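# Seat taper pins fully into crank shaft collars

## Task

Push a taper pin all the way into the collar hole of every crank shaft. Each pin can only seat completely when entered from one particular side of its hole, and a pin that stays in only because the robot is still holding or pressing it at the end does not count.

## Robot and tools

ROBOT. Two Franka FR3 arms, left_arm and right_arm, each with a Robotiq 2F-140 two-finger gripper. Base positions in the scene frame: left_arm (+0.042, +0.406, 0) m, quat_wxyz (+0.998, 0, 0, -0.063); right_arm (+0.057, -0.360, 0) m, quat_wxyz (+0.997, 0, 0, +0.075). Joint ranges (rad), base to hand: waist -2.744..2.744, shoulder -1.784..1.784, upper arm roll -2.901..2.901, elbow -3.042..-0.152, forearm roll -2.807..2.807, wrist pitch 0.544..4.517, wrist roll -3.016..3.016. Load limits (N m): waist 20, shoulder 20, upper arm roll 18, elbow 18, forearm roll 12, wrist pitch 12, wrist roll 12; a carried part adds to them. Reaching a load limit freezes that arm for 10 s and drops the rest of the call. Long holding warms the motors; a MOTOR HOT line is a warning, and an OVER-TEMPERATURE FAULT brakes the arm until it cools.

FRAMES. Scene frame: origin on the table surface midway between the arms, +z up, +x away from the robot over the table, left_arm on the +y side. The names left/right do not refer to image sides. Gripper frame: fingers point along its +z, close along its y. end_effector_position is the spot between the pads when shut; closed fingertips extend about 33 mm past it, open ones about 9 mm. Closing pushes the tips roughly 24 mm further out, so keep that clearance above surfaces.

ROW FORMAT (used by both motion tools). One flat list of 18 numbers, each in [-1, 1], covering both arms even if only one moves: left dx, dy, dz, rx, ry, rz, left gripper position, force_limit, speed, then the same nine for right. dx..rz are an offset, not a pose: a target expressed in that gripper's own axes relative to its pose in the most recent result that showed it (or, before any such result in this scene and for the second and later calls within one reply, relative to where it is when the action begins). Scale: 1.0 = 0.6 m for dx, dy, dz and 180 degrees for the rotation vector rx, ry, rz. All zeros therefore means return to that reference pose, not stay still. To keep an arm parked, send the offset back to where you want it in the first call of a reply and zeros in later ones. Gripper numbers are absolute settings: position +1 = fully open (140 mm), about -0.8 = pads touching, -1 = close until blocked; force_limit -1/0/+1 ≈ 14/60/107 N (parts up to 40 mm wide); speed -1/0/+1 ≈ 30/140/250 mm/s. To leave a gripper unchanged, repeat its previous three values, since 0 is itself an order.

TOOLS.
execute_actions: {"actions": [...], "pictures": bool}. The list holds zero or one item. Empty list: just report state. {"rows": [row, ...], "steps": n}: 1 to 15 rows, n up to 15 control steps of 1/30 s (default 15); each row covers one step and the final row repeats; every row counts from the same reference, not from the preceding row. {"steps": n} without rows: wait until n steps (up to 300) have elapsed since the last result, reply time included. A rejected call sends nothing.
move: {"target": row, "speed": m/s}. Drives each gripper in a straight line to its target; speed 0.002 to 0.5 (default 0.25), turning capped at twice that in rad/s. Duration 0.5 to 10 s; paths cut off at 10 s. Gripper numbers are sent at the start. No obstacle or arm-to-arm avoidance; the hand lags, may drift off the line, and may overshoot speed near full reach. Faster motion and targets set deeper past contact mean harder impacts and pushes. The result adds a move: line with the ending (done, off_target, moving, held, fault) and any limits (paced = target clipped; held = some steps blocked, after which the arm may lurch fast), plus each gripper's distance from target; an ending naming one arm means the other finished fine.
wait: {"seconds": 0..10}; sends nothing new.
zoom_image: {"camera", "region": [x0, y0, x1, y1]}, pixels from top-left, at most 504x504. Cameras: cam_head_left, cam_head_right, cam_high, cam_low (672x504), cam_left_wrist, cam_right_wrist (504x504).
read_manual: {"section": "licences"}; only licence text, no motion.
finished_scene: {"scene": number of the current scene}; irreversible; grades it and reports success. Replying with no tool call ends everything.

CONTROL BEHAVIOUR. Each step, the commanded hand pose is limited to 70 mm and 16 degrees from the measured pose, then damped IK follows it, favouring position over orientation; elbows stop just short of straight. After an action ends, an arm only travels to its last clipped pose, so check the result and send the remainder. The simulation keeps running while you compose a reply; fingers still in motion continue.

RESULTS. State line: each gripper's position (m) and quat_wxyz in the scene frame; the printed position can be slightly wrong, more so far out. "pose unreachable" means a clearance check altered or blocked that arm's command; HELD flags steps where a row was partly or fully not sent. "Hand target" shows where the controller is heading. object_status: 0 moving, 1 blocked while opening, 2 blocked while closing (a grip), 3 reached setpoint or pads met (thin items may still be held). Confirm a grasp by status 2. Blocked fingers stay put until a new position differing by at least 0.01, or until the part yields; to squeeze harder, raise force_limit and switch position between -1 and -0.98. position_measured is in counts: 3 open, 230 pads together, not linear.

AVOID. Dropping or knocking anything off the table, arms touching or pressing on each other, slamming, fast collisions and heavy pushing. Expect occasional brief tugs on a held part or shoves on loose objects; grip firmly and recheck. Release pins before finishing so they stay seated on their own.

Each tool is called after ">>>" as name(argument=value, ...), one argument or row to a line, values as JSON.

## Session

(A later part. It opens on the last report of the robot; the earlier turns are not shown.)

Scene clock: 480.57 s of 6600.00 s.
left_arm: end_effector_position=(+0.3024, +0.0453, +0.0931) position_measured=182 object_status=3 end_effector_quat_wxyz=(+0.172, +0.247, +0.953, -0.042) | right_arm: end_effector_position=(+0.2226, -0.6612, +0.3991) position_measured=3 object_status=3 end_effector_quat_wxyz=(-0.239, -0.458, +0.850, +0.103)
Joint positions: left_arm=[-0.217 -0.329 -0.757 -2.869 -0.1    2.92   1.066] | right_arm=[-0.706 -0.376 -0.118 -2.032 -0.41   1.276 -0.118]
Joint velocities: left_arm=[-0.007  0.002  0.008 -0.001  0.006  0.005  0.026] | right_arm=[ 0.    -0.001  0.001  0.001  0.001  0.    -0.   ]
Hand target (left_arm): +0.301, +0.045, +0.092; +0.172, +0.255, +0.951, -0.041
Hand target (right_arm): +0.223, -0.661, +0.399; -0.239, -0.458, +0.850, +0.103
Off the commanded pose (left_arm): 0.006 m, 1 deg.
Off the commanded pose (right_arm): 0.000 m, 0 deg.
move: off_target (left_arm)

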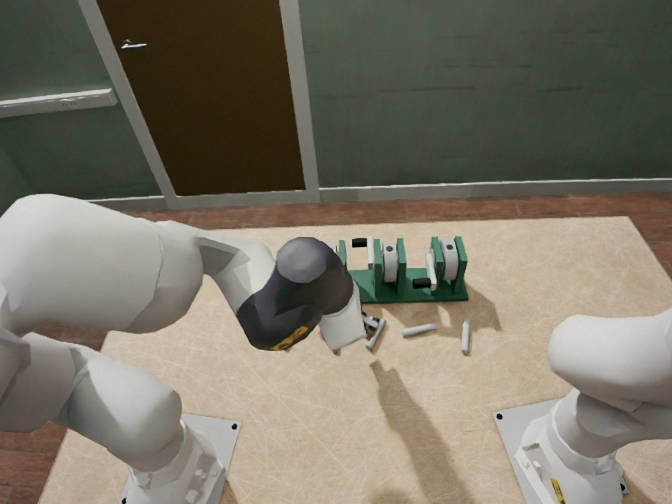

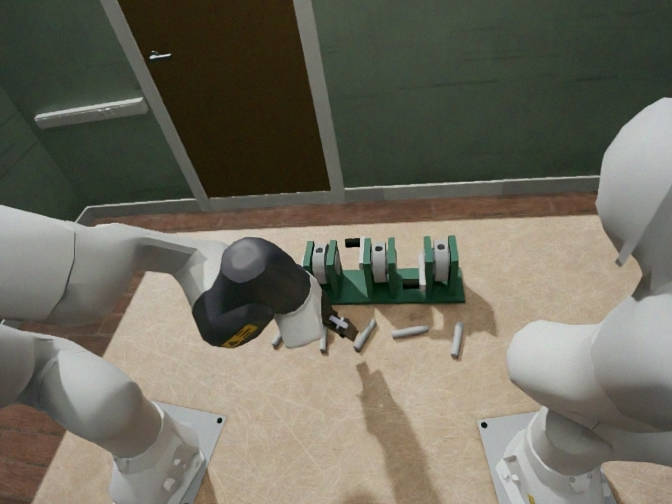

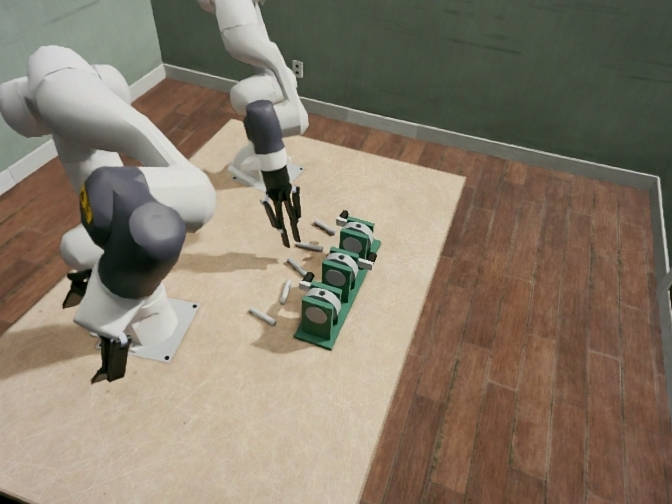

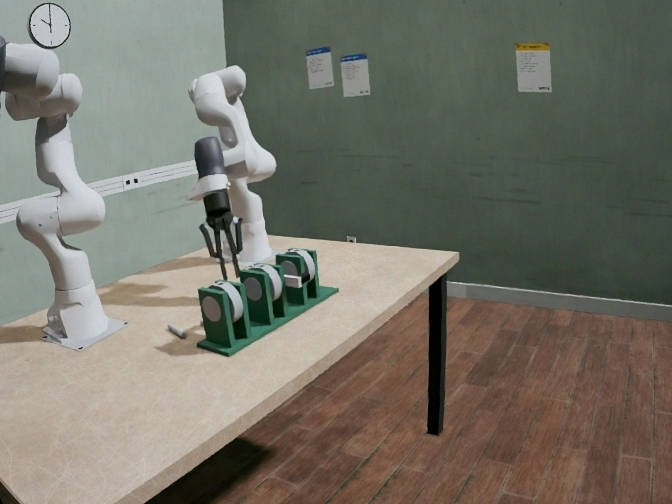

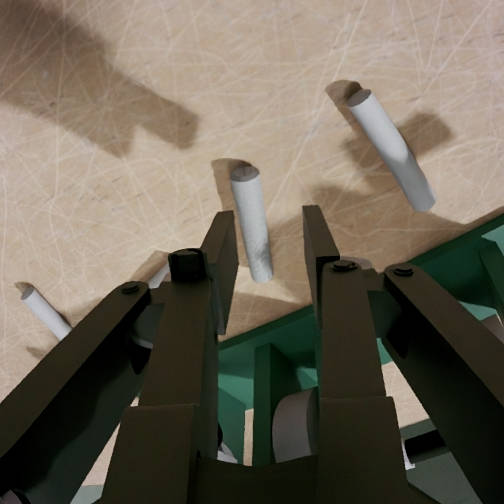

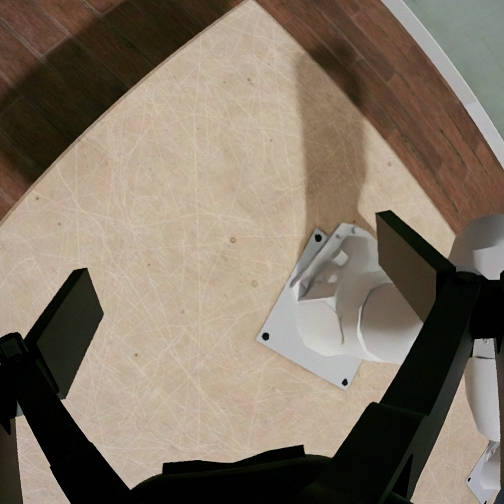

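>>> move(
  target=[0.0235,-0.0175,0.042,-0.0076,0,-0.021,-0.42,0,-0.5,0,0,0,0,0,0,1,0,0],
  speed=0.06,
)

Scene clock: 488.80 s of 6600.00 s.
left_arm: end_effector_position=(+0.2925, +0.0409, +0.0628) position_measured=182 object_status=3 end_effector_quat_wxyz=(+0.171, +0.221, +0.960, -0.031) | right_arm: end_effector_position=(+0.2226, -0.6612, +0.3991) position_measured=3 object_status=3 end_effector_quat_wxyz=(-0.239, -0.458, +0.850, +0.103)
Joint positions: left_arm=[ 0.068 -0.279 -1.088 -2.858 -0.058  2.985  0.918] | right_arm=[-0.706 -0.376 -0.118 -2.032 -0.41   1.276 -0.118]
Joint velocities: left_arm=[ 0.009 -0.003 -0.014  0.001 -0.009  0.002 -0.024] | right_arm=[-0.001 -0.     0.     0.001 -0.001 -0.     0.   ]
Hand target (left_arm): +0.295, +0.039, +0.065; +0.174, +0.213, +0.961, -0.034
Hand target (right_arm): +0.223, -0.661, +0.399; -0.239, -0.458, +0.850, +0.103
Off the commanded pose (left_arm): 0.003 m, 1 deg.
Off the commanded pose (right_arm): 0.000 m, 0 deg.
After step 90, 3.93 s passed at rest.
move: done

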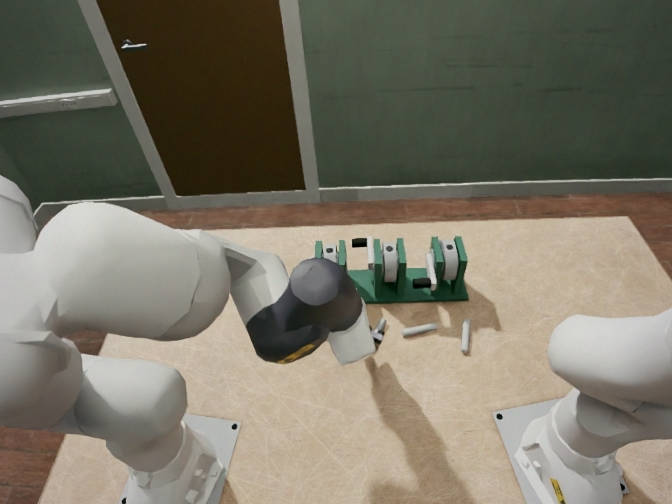

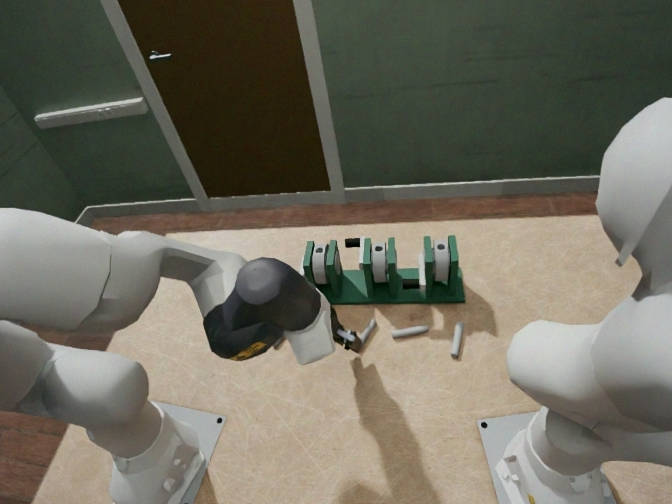

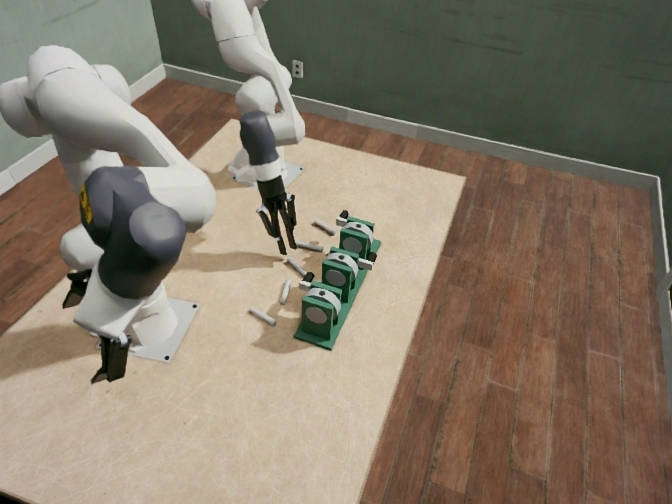

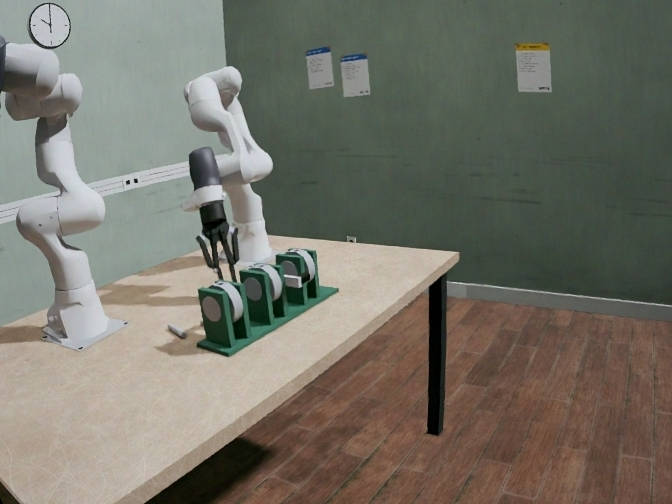

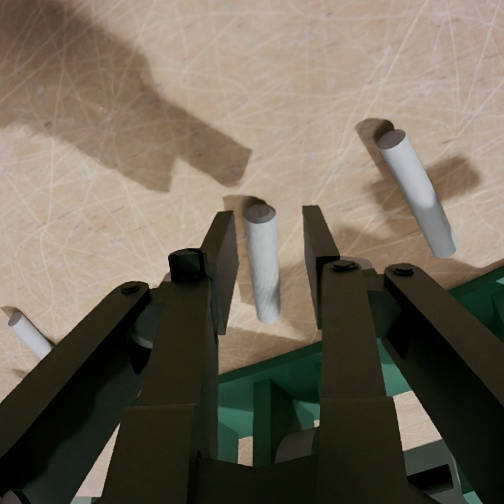

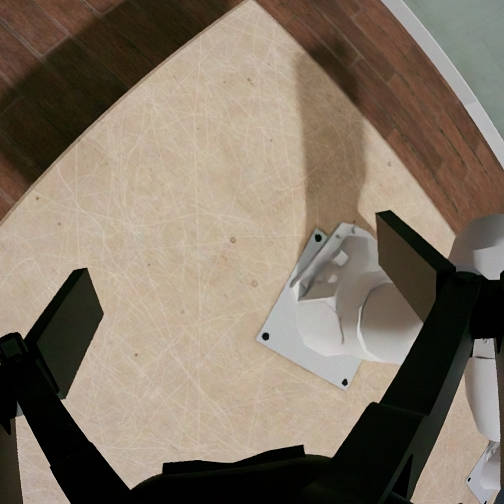

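>>> move(
  target=[-0.0095,-0.006,0.050,-0.004,0,-0.006,-0.42,0,-0.5,0,0,0,0,0,0,1,0,0],
  speed=0.03,
)

Scene clock: 494.73 s of 6600.00 s.
left_arm: end_effector_position=(+0.3029, +0.0345, +0.0346) position_measured=182 object_status=3 end_effector_quat_wxyz=(+0.170, +0.218, +0.961, -0.021) | right_arm: end_effector_position=(+0.2226, -0.6612, +0.3991) position_measured=3 object_status=3 end_effector_quat_wxyz=(-0.239, -0.458, +0.850, +0.103)
Joint positions: left_arm=[ 0.566 -0.238 -1.552 -2.808  0.056  3.048  0.821] | right_arm=[-0.706 -0.376 -0.118 -2.032 -0.41   1.276 -0.118]
Joint velocities: left_arm=[ 0.048 -0.003 -0.051  0.004 -0.002  0.013 -0.016] | right_arm=[-0.001  0.     0.     0.    -0.001 -0.    -0.   ]
Hand target (left_arm): +0.305, +0.032, +0.036; +0.172, +0.211, +0.962, -0.024
Hand target (right_arm): +0.223, -0.661, +0.399; -0.239, -0.458, +0.850, +0.103
Off the commanded pose (left_arm): 0.004 m, 1 deg.
Off the commanded pose (right_arm): 0.000 m, 0 deg.
After step 90, 1.47 s passed at rest.
move: off_target (left_arm)

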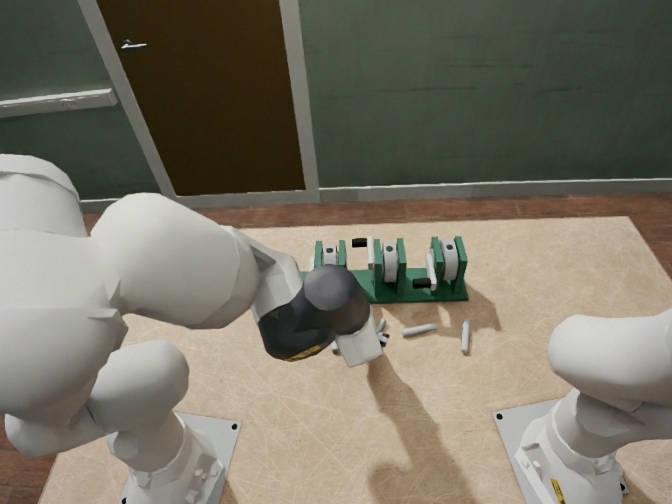

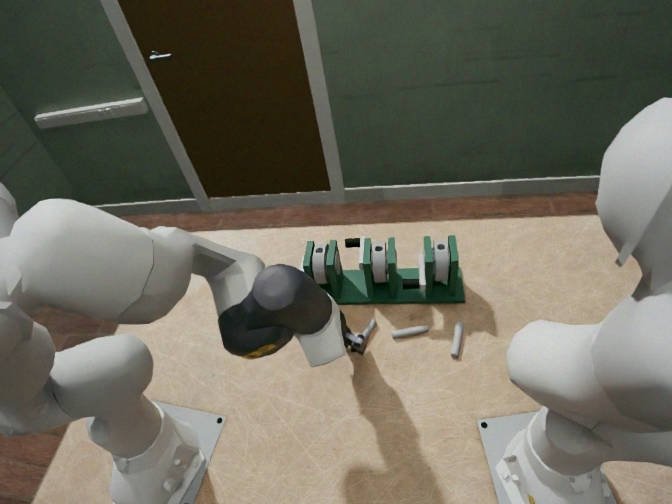

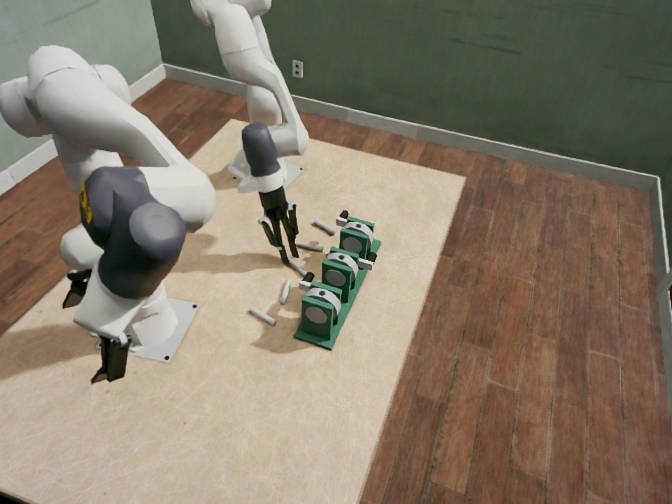

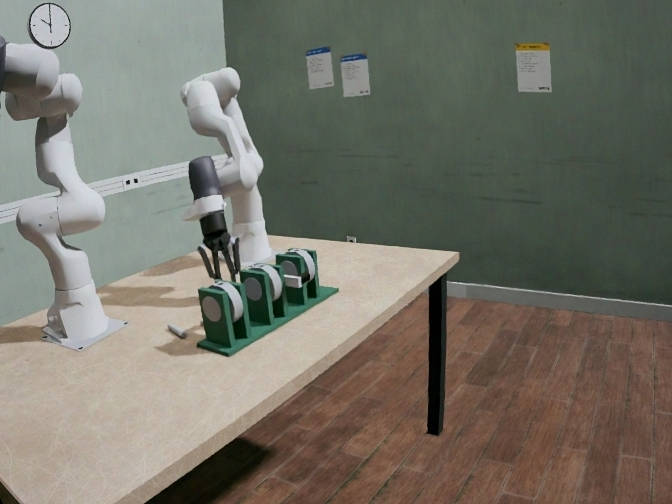

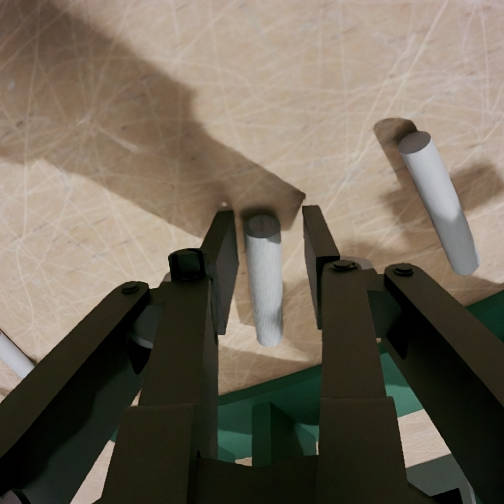

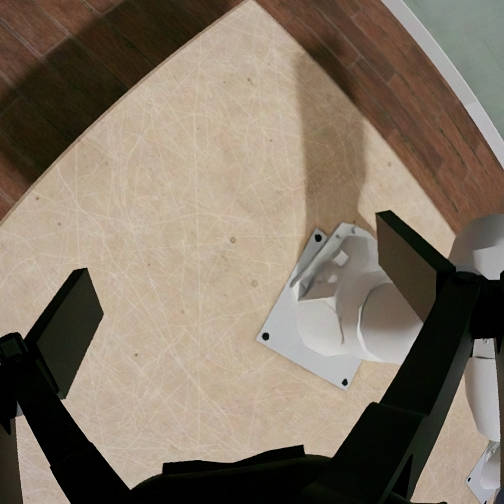

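>>> move(
  target=[-0.0095,-0.004,0.0025,0,0,-0.005,-0.42,0,-0.5,0,0,0,0,0,0,1,0,0],
  speed=0.015,
)

Scene clock: 502.30 s of 6600.00 s.
left_arm: end_effector_position=(+0.3066, +0.0297, +0.0352) position_measured=182 object_status=3 end_effector_quat_wxyz=(+0.171, +0.214, +0.961, -0.022) | right_arm: end_effector_position=(+0.2226, -0.6612, +0.3991) position_measured=3 object_status=3 end_effector_quat_wxyz=(-0.239, -0.458, +0.850, +0.103)
Joint positions: left_arm=[ 0.618 -0.238 -1.6   -2.792  0.056  3.047  0.817] | right_arm=[-0.706 -0.376 -0.118 -2.032 -0.41   1.276 -0.118]
Joint velocities: left_arm=[ 0.018  0.001 -0.018  0.003  0.001 -0.003  0.001] | right_arm=[-0.001  0.001  0.001 -0.    -0.001  0.     0.001]
Hand target (left_arm): +0.307, +0.030, +0.035; +0.169, +0.210, +0.963, -0.022
Hand target (right_arm): +0.223, -0.661, +0.399; -0.239, -0.458, +0.850, +0.103
Off the commanded pose (left_arm): 0.001 m, 1 deg.
Off the commanded pose (right_arm): 0.000 m, 0 deg.
After step 90, 3.87 s passed at rest.
move: done

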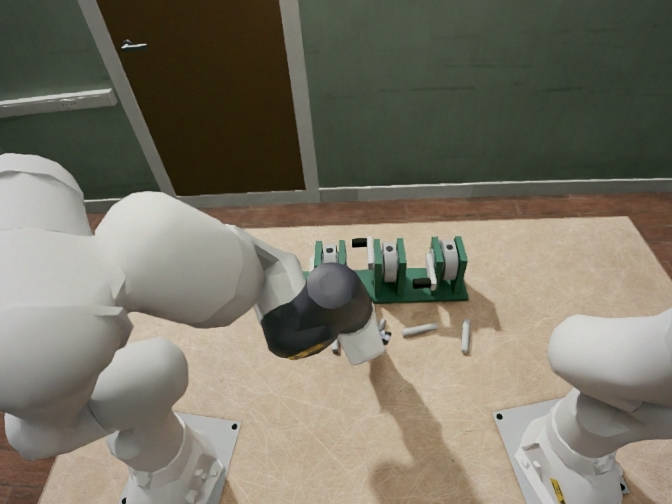

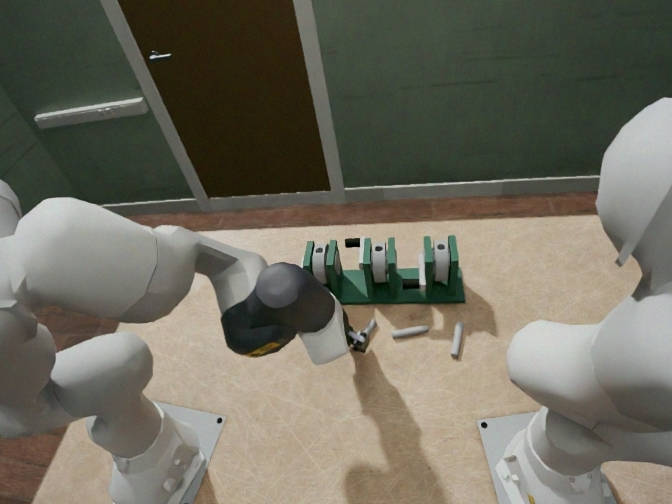

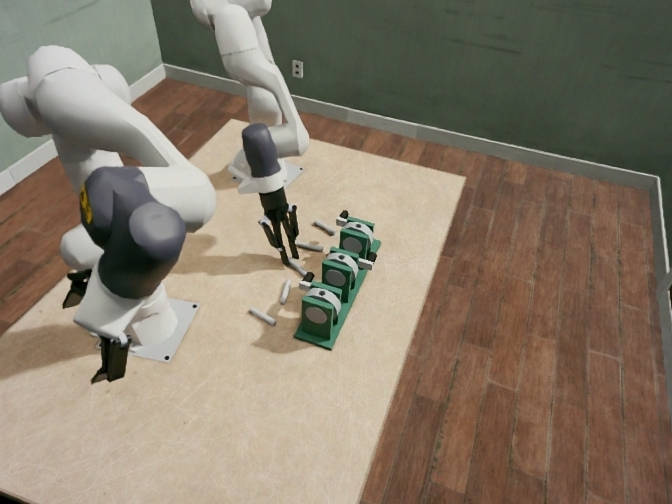

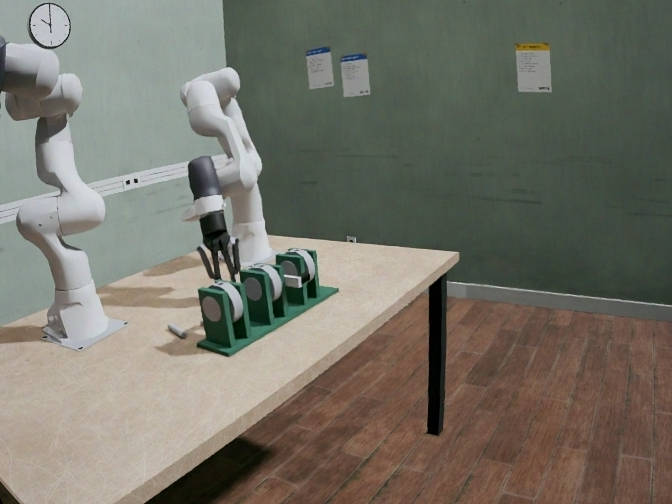

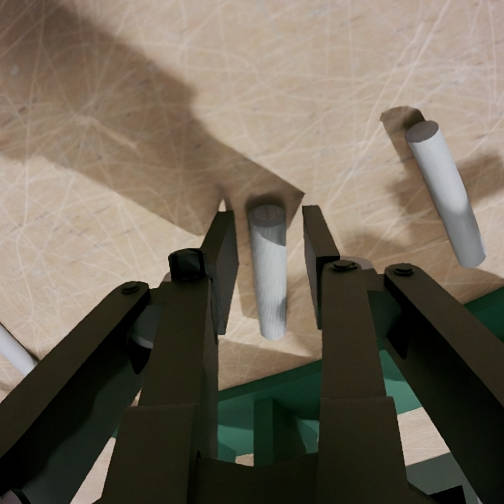

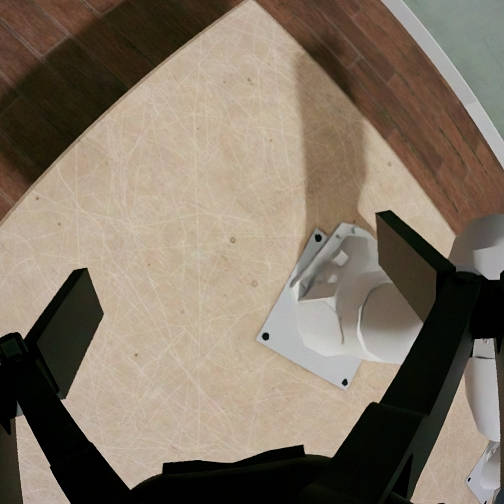

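Alignment matches the reference. Closing.

>>> move(
  target=[0,0,0.001,0,0,0,-1,0,-0.5,0,0,0,0,0,0,1,0,0],
  speed=0.01,
)

Scene clock: 505.47 s of 6600.00 s.
left_arm: end_effector_position=(+0.3067, +0.0289, +0.0351) position_measured=210 object_status=2 end_effector_quat_wxyz=(+0.171, +0.215, +0.961, -0.023) | right_arm: end_effector_position=(+0.2226, -0.6612, +0.3991) position_measured=3 object_status=3 end_effector_quat_wxyz=(-0.239, -0.458, +0.850, +0.103)
Joint positions: left_arm=[ 0.625 -0.238 -1.607 -2.79   0.056  3.049  0.817] | right_arm=[-0.706 -0.376 -0.118 -2.032 -0.41   1.276 -0.118]
Joint velocities: left_arm=[ 0.001 -0.    -0.001 -0.    -0.001  0.001  0.001] | right_arm=[ 0.001 -0.001 -0.001  0.001 -0.001  0.001  0.001]
Hand target (left_arm): +0.307, +0.030, +0.035; +0.171, +0.214, +0.961, -0.022
Hand target (right_arm): +0.223, -0.661, +0.399; -0.239, -0.458, +0.850, +0.103
Off the commanded pose (left_arm): 0.001 m, 0 deg.
Off the commanded pose (right_arm): 0.000 m, 0 deg.
move: done

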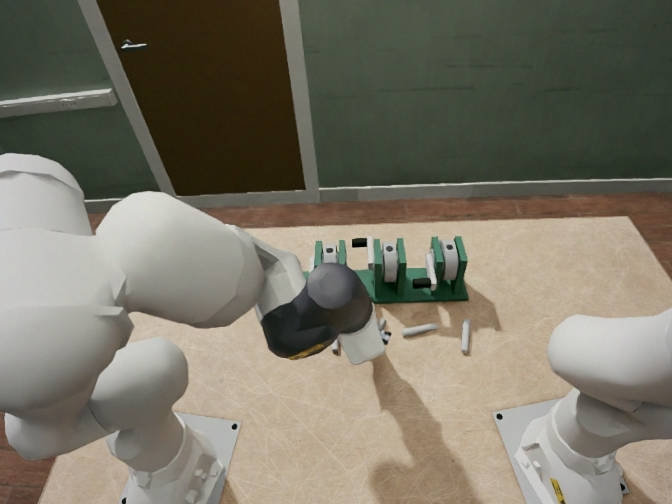

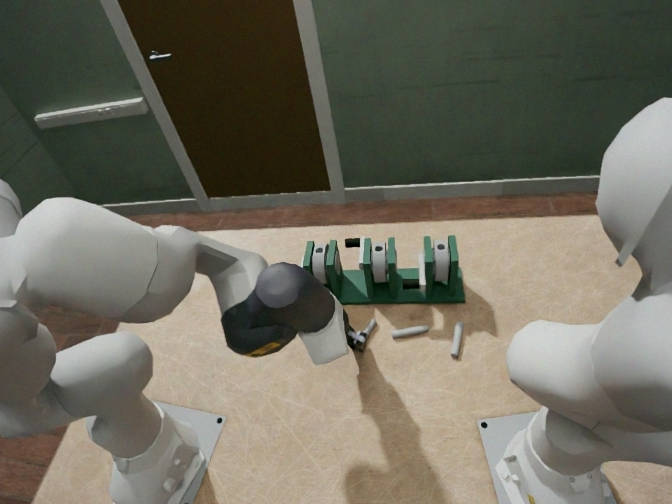

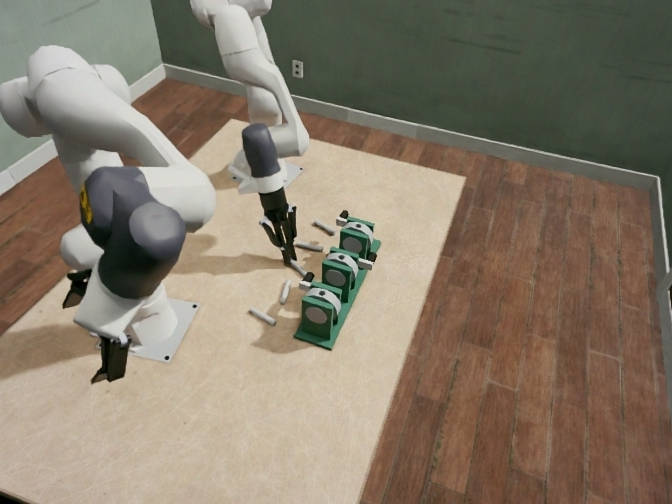

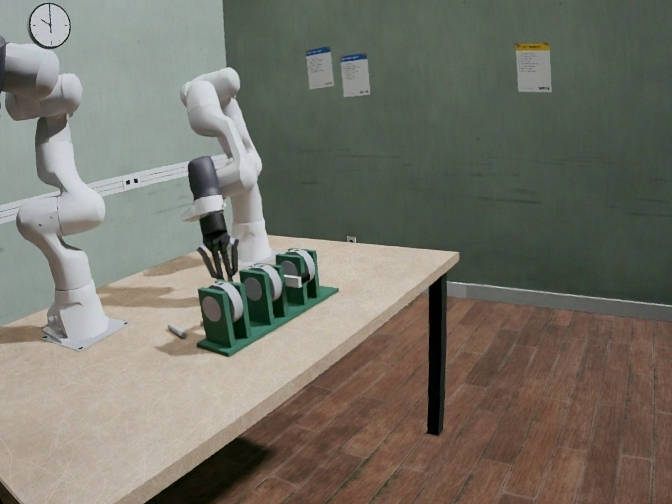

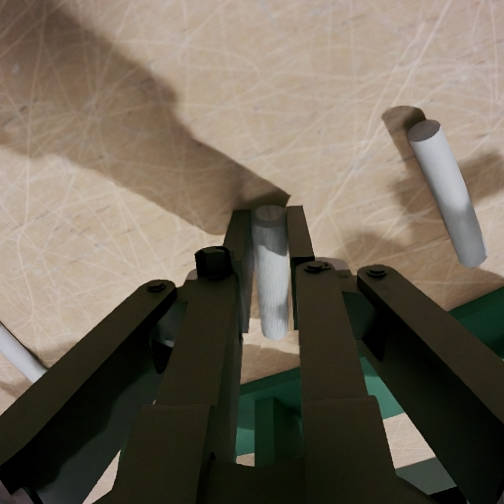

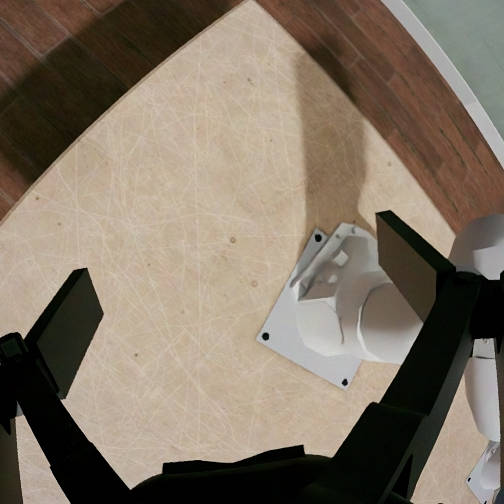

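>>> move(
  target=[-0.104,0.009,-0.29,0,0,0,-1,0,-0.5,0,0,0,0,0,0,1,0,0],
  speed=0.2,
)

Scene clock: 510.43 s of 6600.00 s.
left_arm: end_effector_position=(+0.3066, +0.0325, +0.2194) position_measured=210 object_status=2 end_effector_quat_wxyz=(+0.169, +0.205, +0.964, -0.029) | right_arm: end_effector_position=(+0.2226, -0.6612, +0.3991) position_measured=3 object_status=3 end_effector_quat_wxyz=(-0.239, -0.458, +0.850, +0.103)
Joint positions: left_arm=[-0.252 -0.62  -0.687 -2.665 -0.268  2.433  1.15 ] | right_arm=[-0.706 -0.376 -0.118 -2.032 -0.41   1.276 -0.118]
Joint velocities: left_arm=[ 0.001  0.001 -0.     0.001  0.    -0.01   0.019] | right_arm=[-0.     0.001  0.002  0.001 -0.001 -0.    -0.   ]
Hand target (left_arm): +0.306, +0.031, +0.221; +0.170, +0.212, +0.962, -0.028
Hand target (right_arm): +0.223, -0.661, +0.399; -0.239, -0.458, +0.850, +0.103
Off the commanded pose (left_arm): 0.004 m, 1 deg.
Off the commanded pose (right_arm): 0.000 m, 0 deg.
After step 90, 0.23 s passed at rest.
move: off_target (left_arm)

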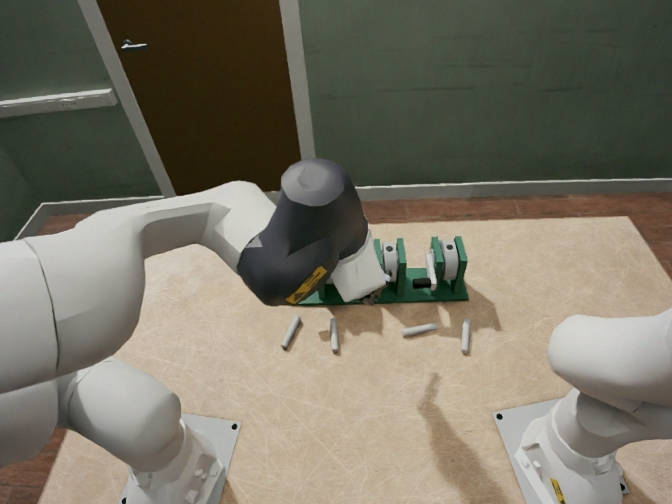

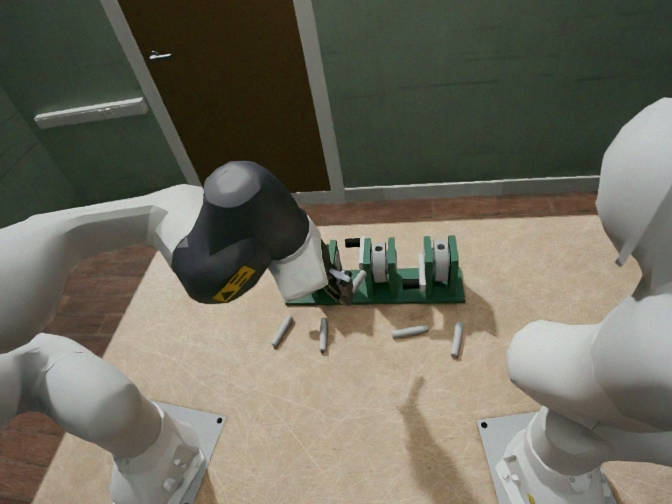

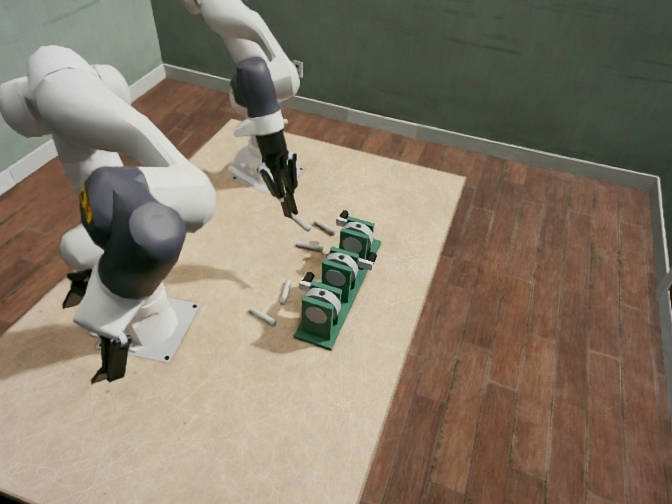

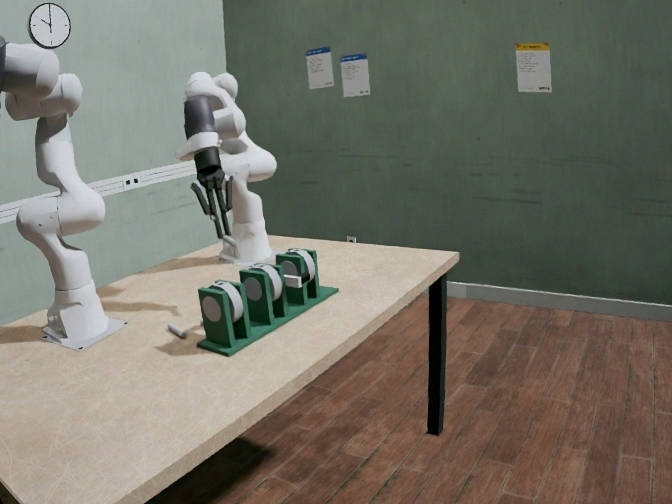

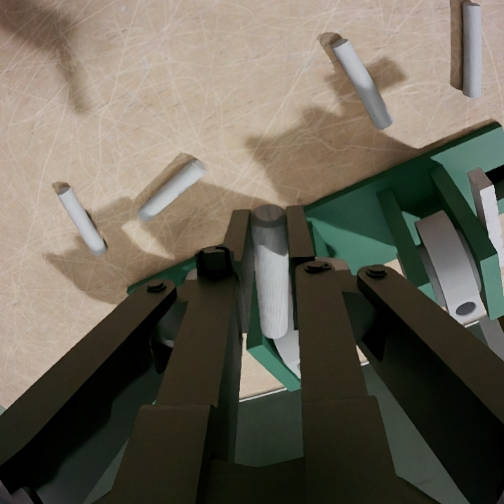

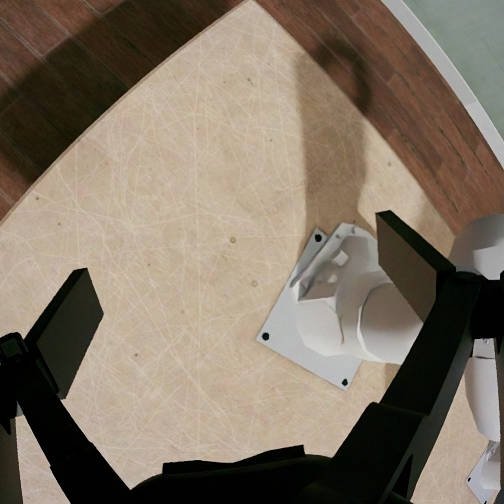

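>>> move(
  target=[-0.3116,0.0568,0.0493,0.2858,0.3124,-0.6162,-1,0,-0.5,0,0,0,0,0,0,1,0,0],
  speed=0.25,
)

Scene clock: 526.37 s of 6600.00 s.
left_arm: end_effector_position=(+0.4821, -0.0202, +0.2574) position_measured=210 object_status=2 end_effector_quat_wxyz=(+0.405, +0.571, -0.591, +0.401) | right_arm: end_effector_position=(+0.2226, -0.6612, +0.3991) position_measured=3 object_status=3 end_effector_quat_wxyz=(-0.239, -0.458, +0.850, +0.103)
Joint positions: left_arm=[-0.119  0.011 -0.125 -2.376 -1.562  2.065  0.762] | right_arm=[-0.706 -0.376 -0.118 -2.032 -0.41   1.276 -0.118]
Joint velocities: left_arm=[ 0.001  0.     0.    -0.    -0.005  0.    -0.026] | right_arm=[-0.     0.     0.001 -0.001  0.    -0.     0.   ]
Hand target (left_arm): +0.482, -0.020, +0.259; +0.410, +0.575, -0.584, +0.401
Hand target (right_arm): +0.223, -0.661, +0.399; -0.239, -0.458, +0.850, +0.103
Off the commanded pose (left_arm): 0.012 m, 2 deg.
Off the commanded pose (right_arm): 0.000 m, 0 deg.
After step 90, 7.63 s passed at rest.
move: off_target (left_arm)

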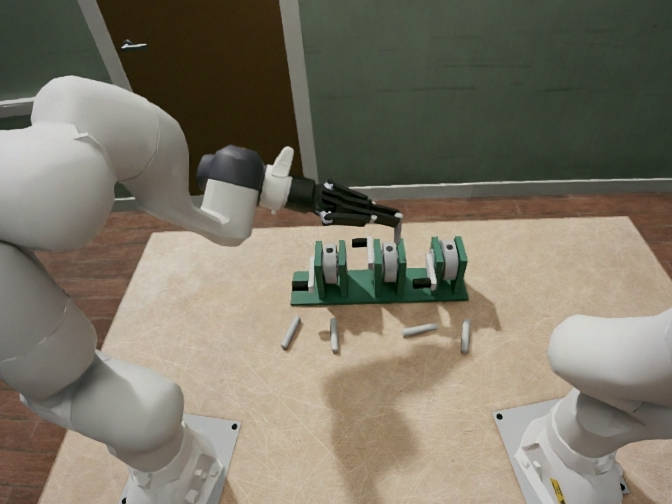

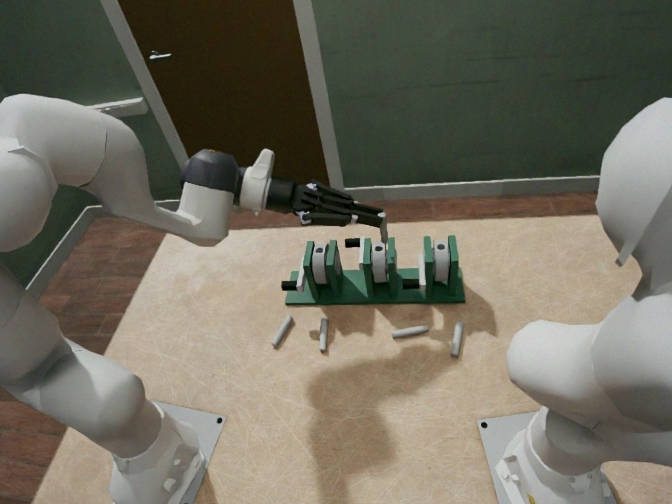

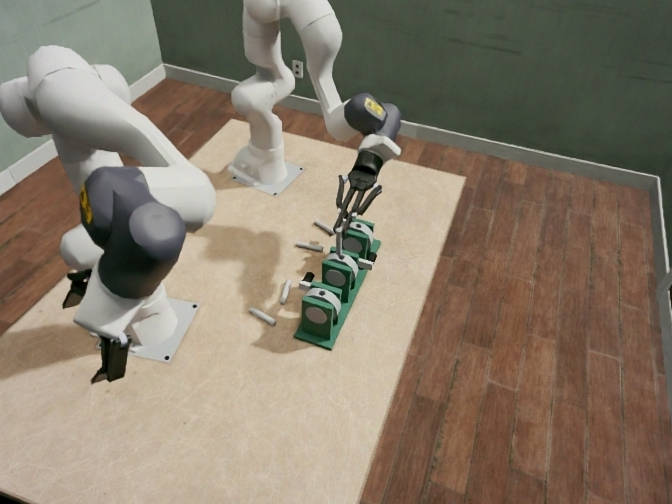

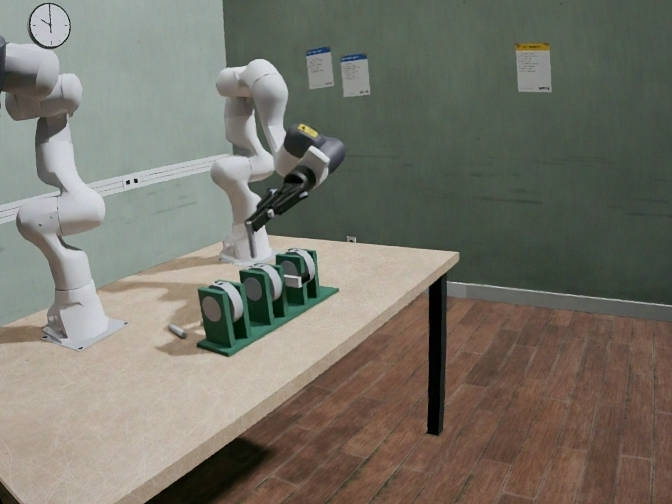

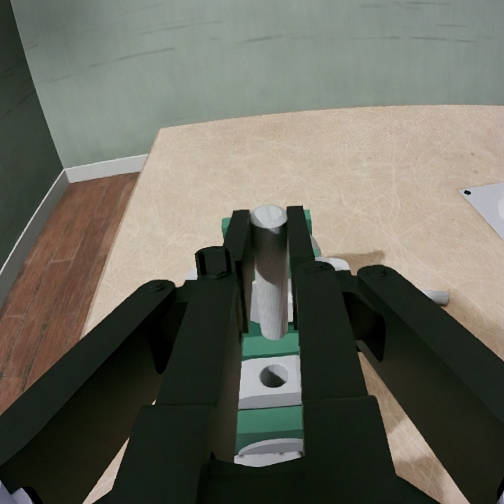

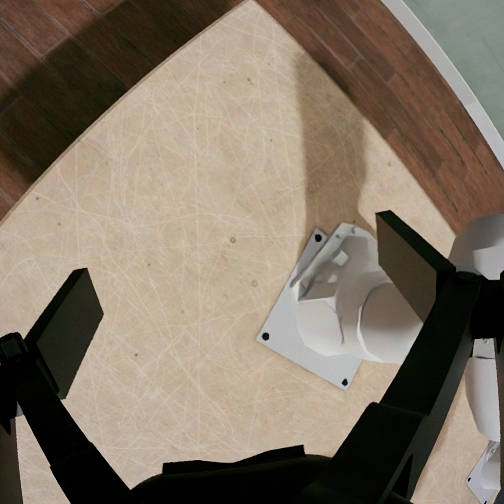

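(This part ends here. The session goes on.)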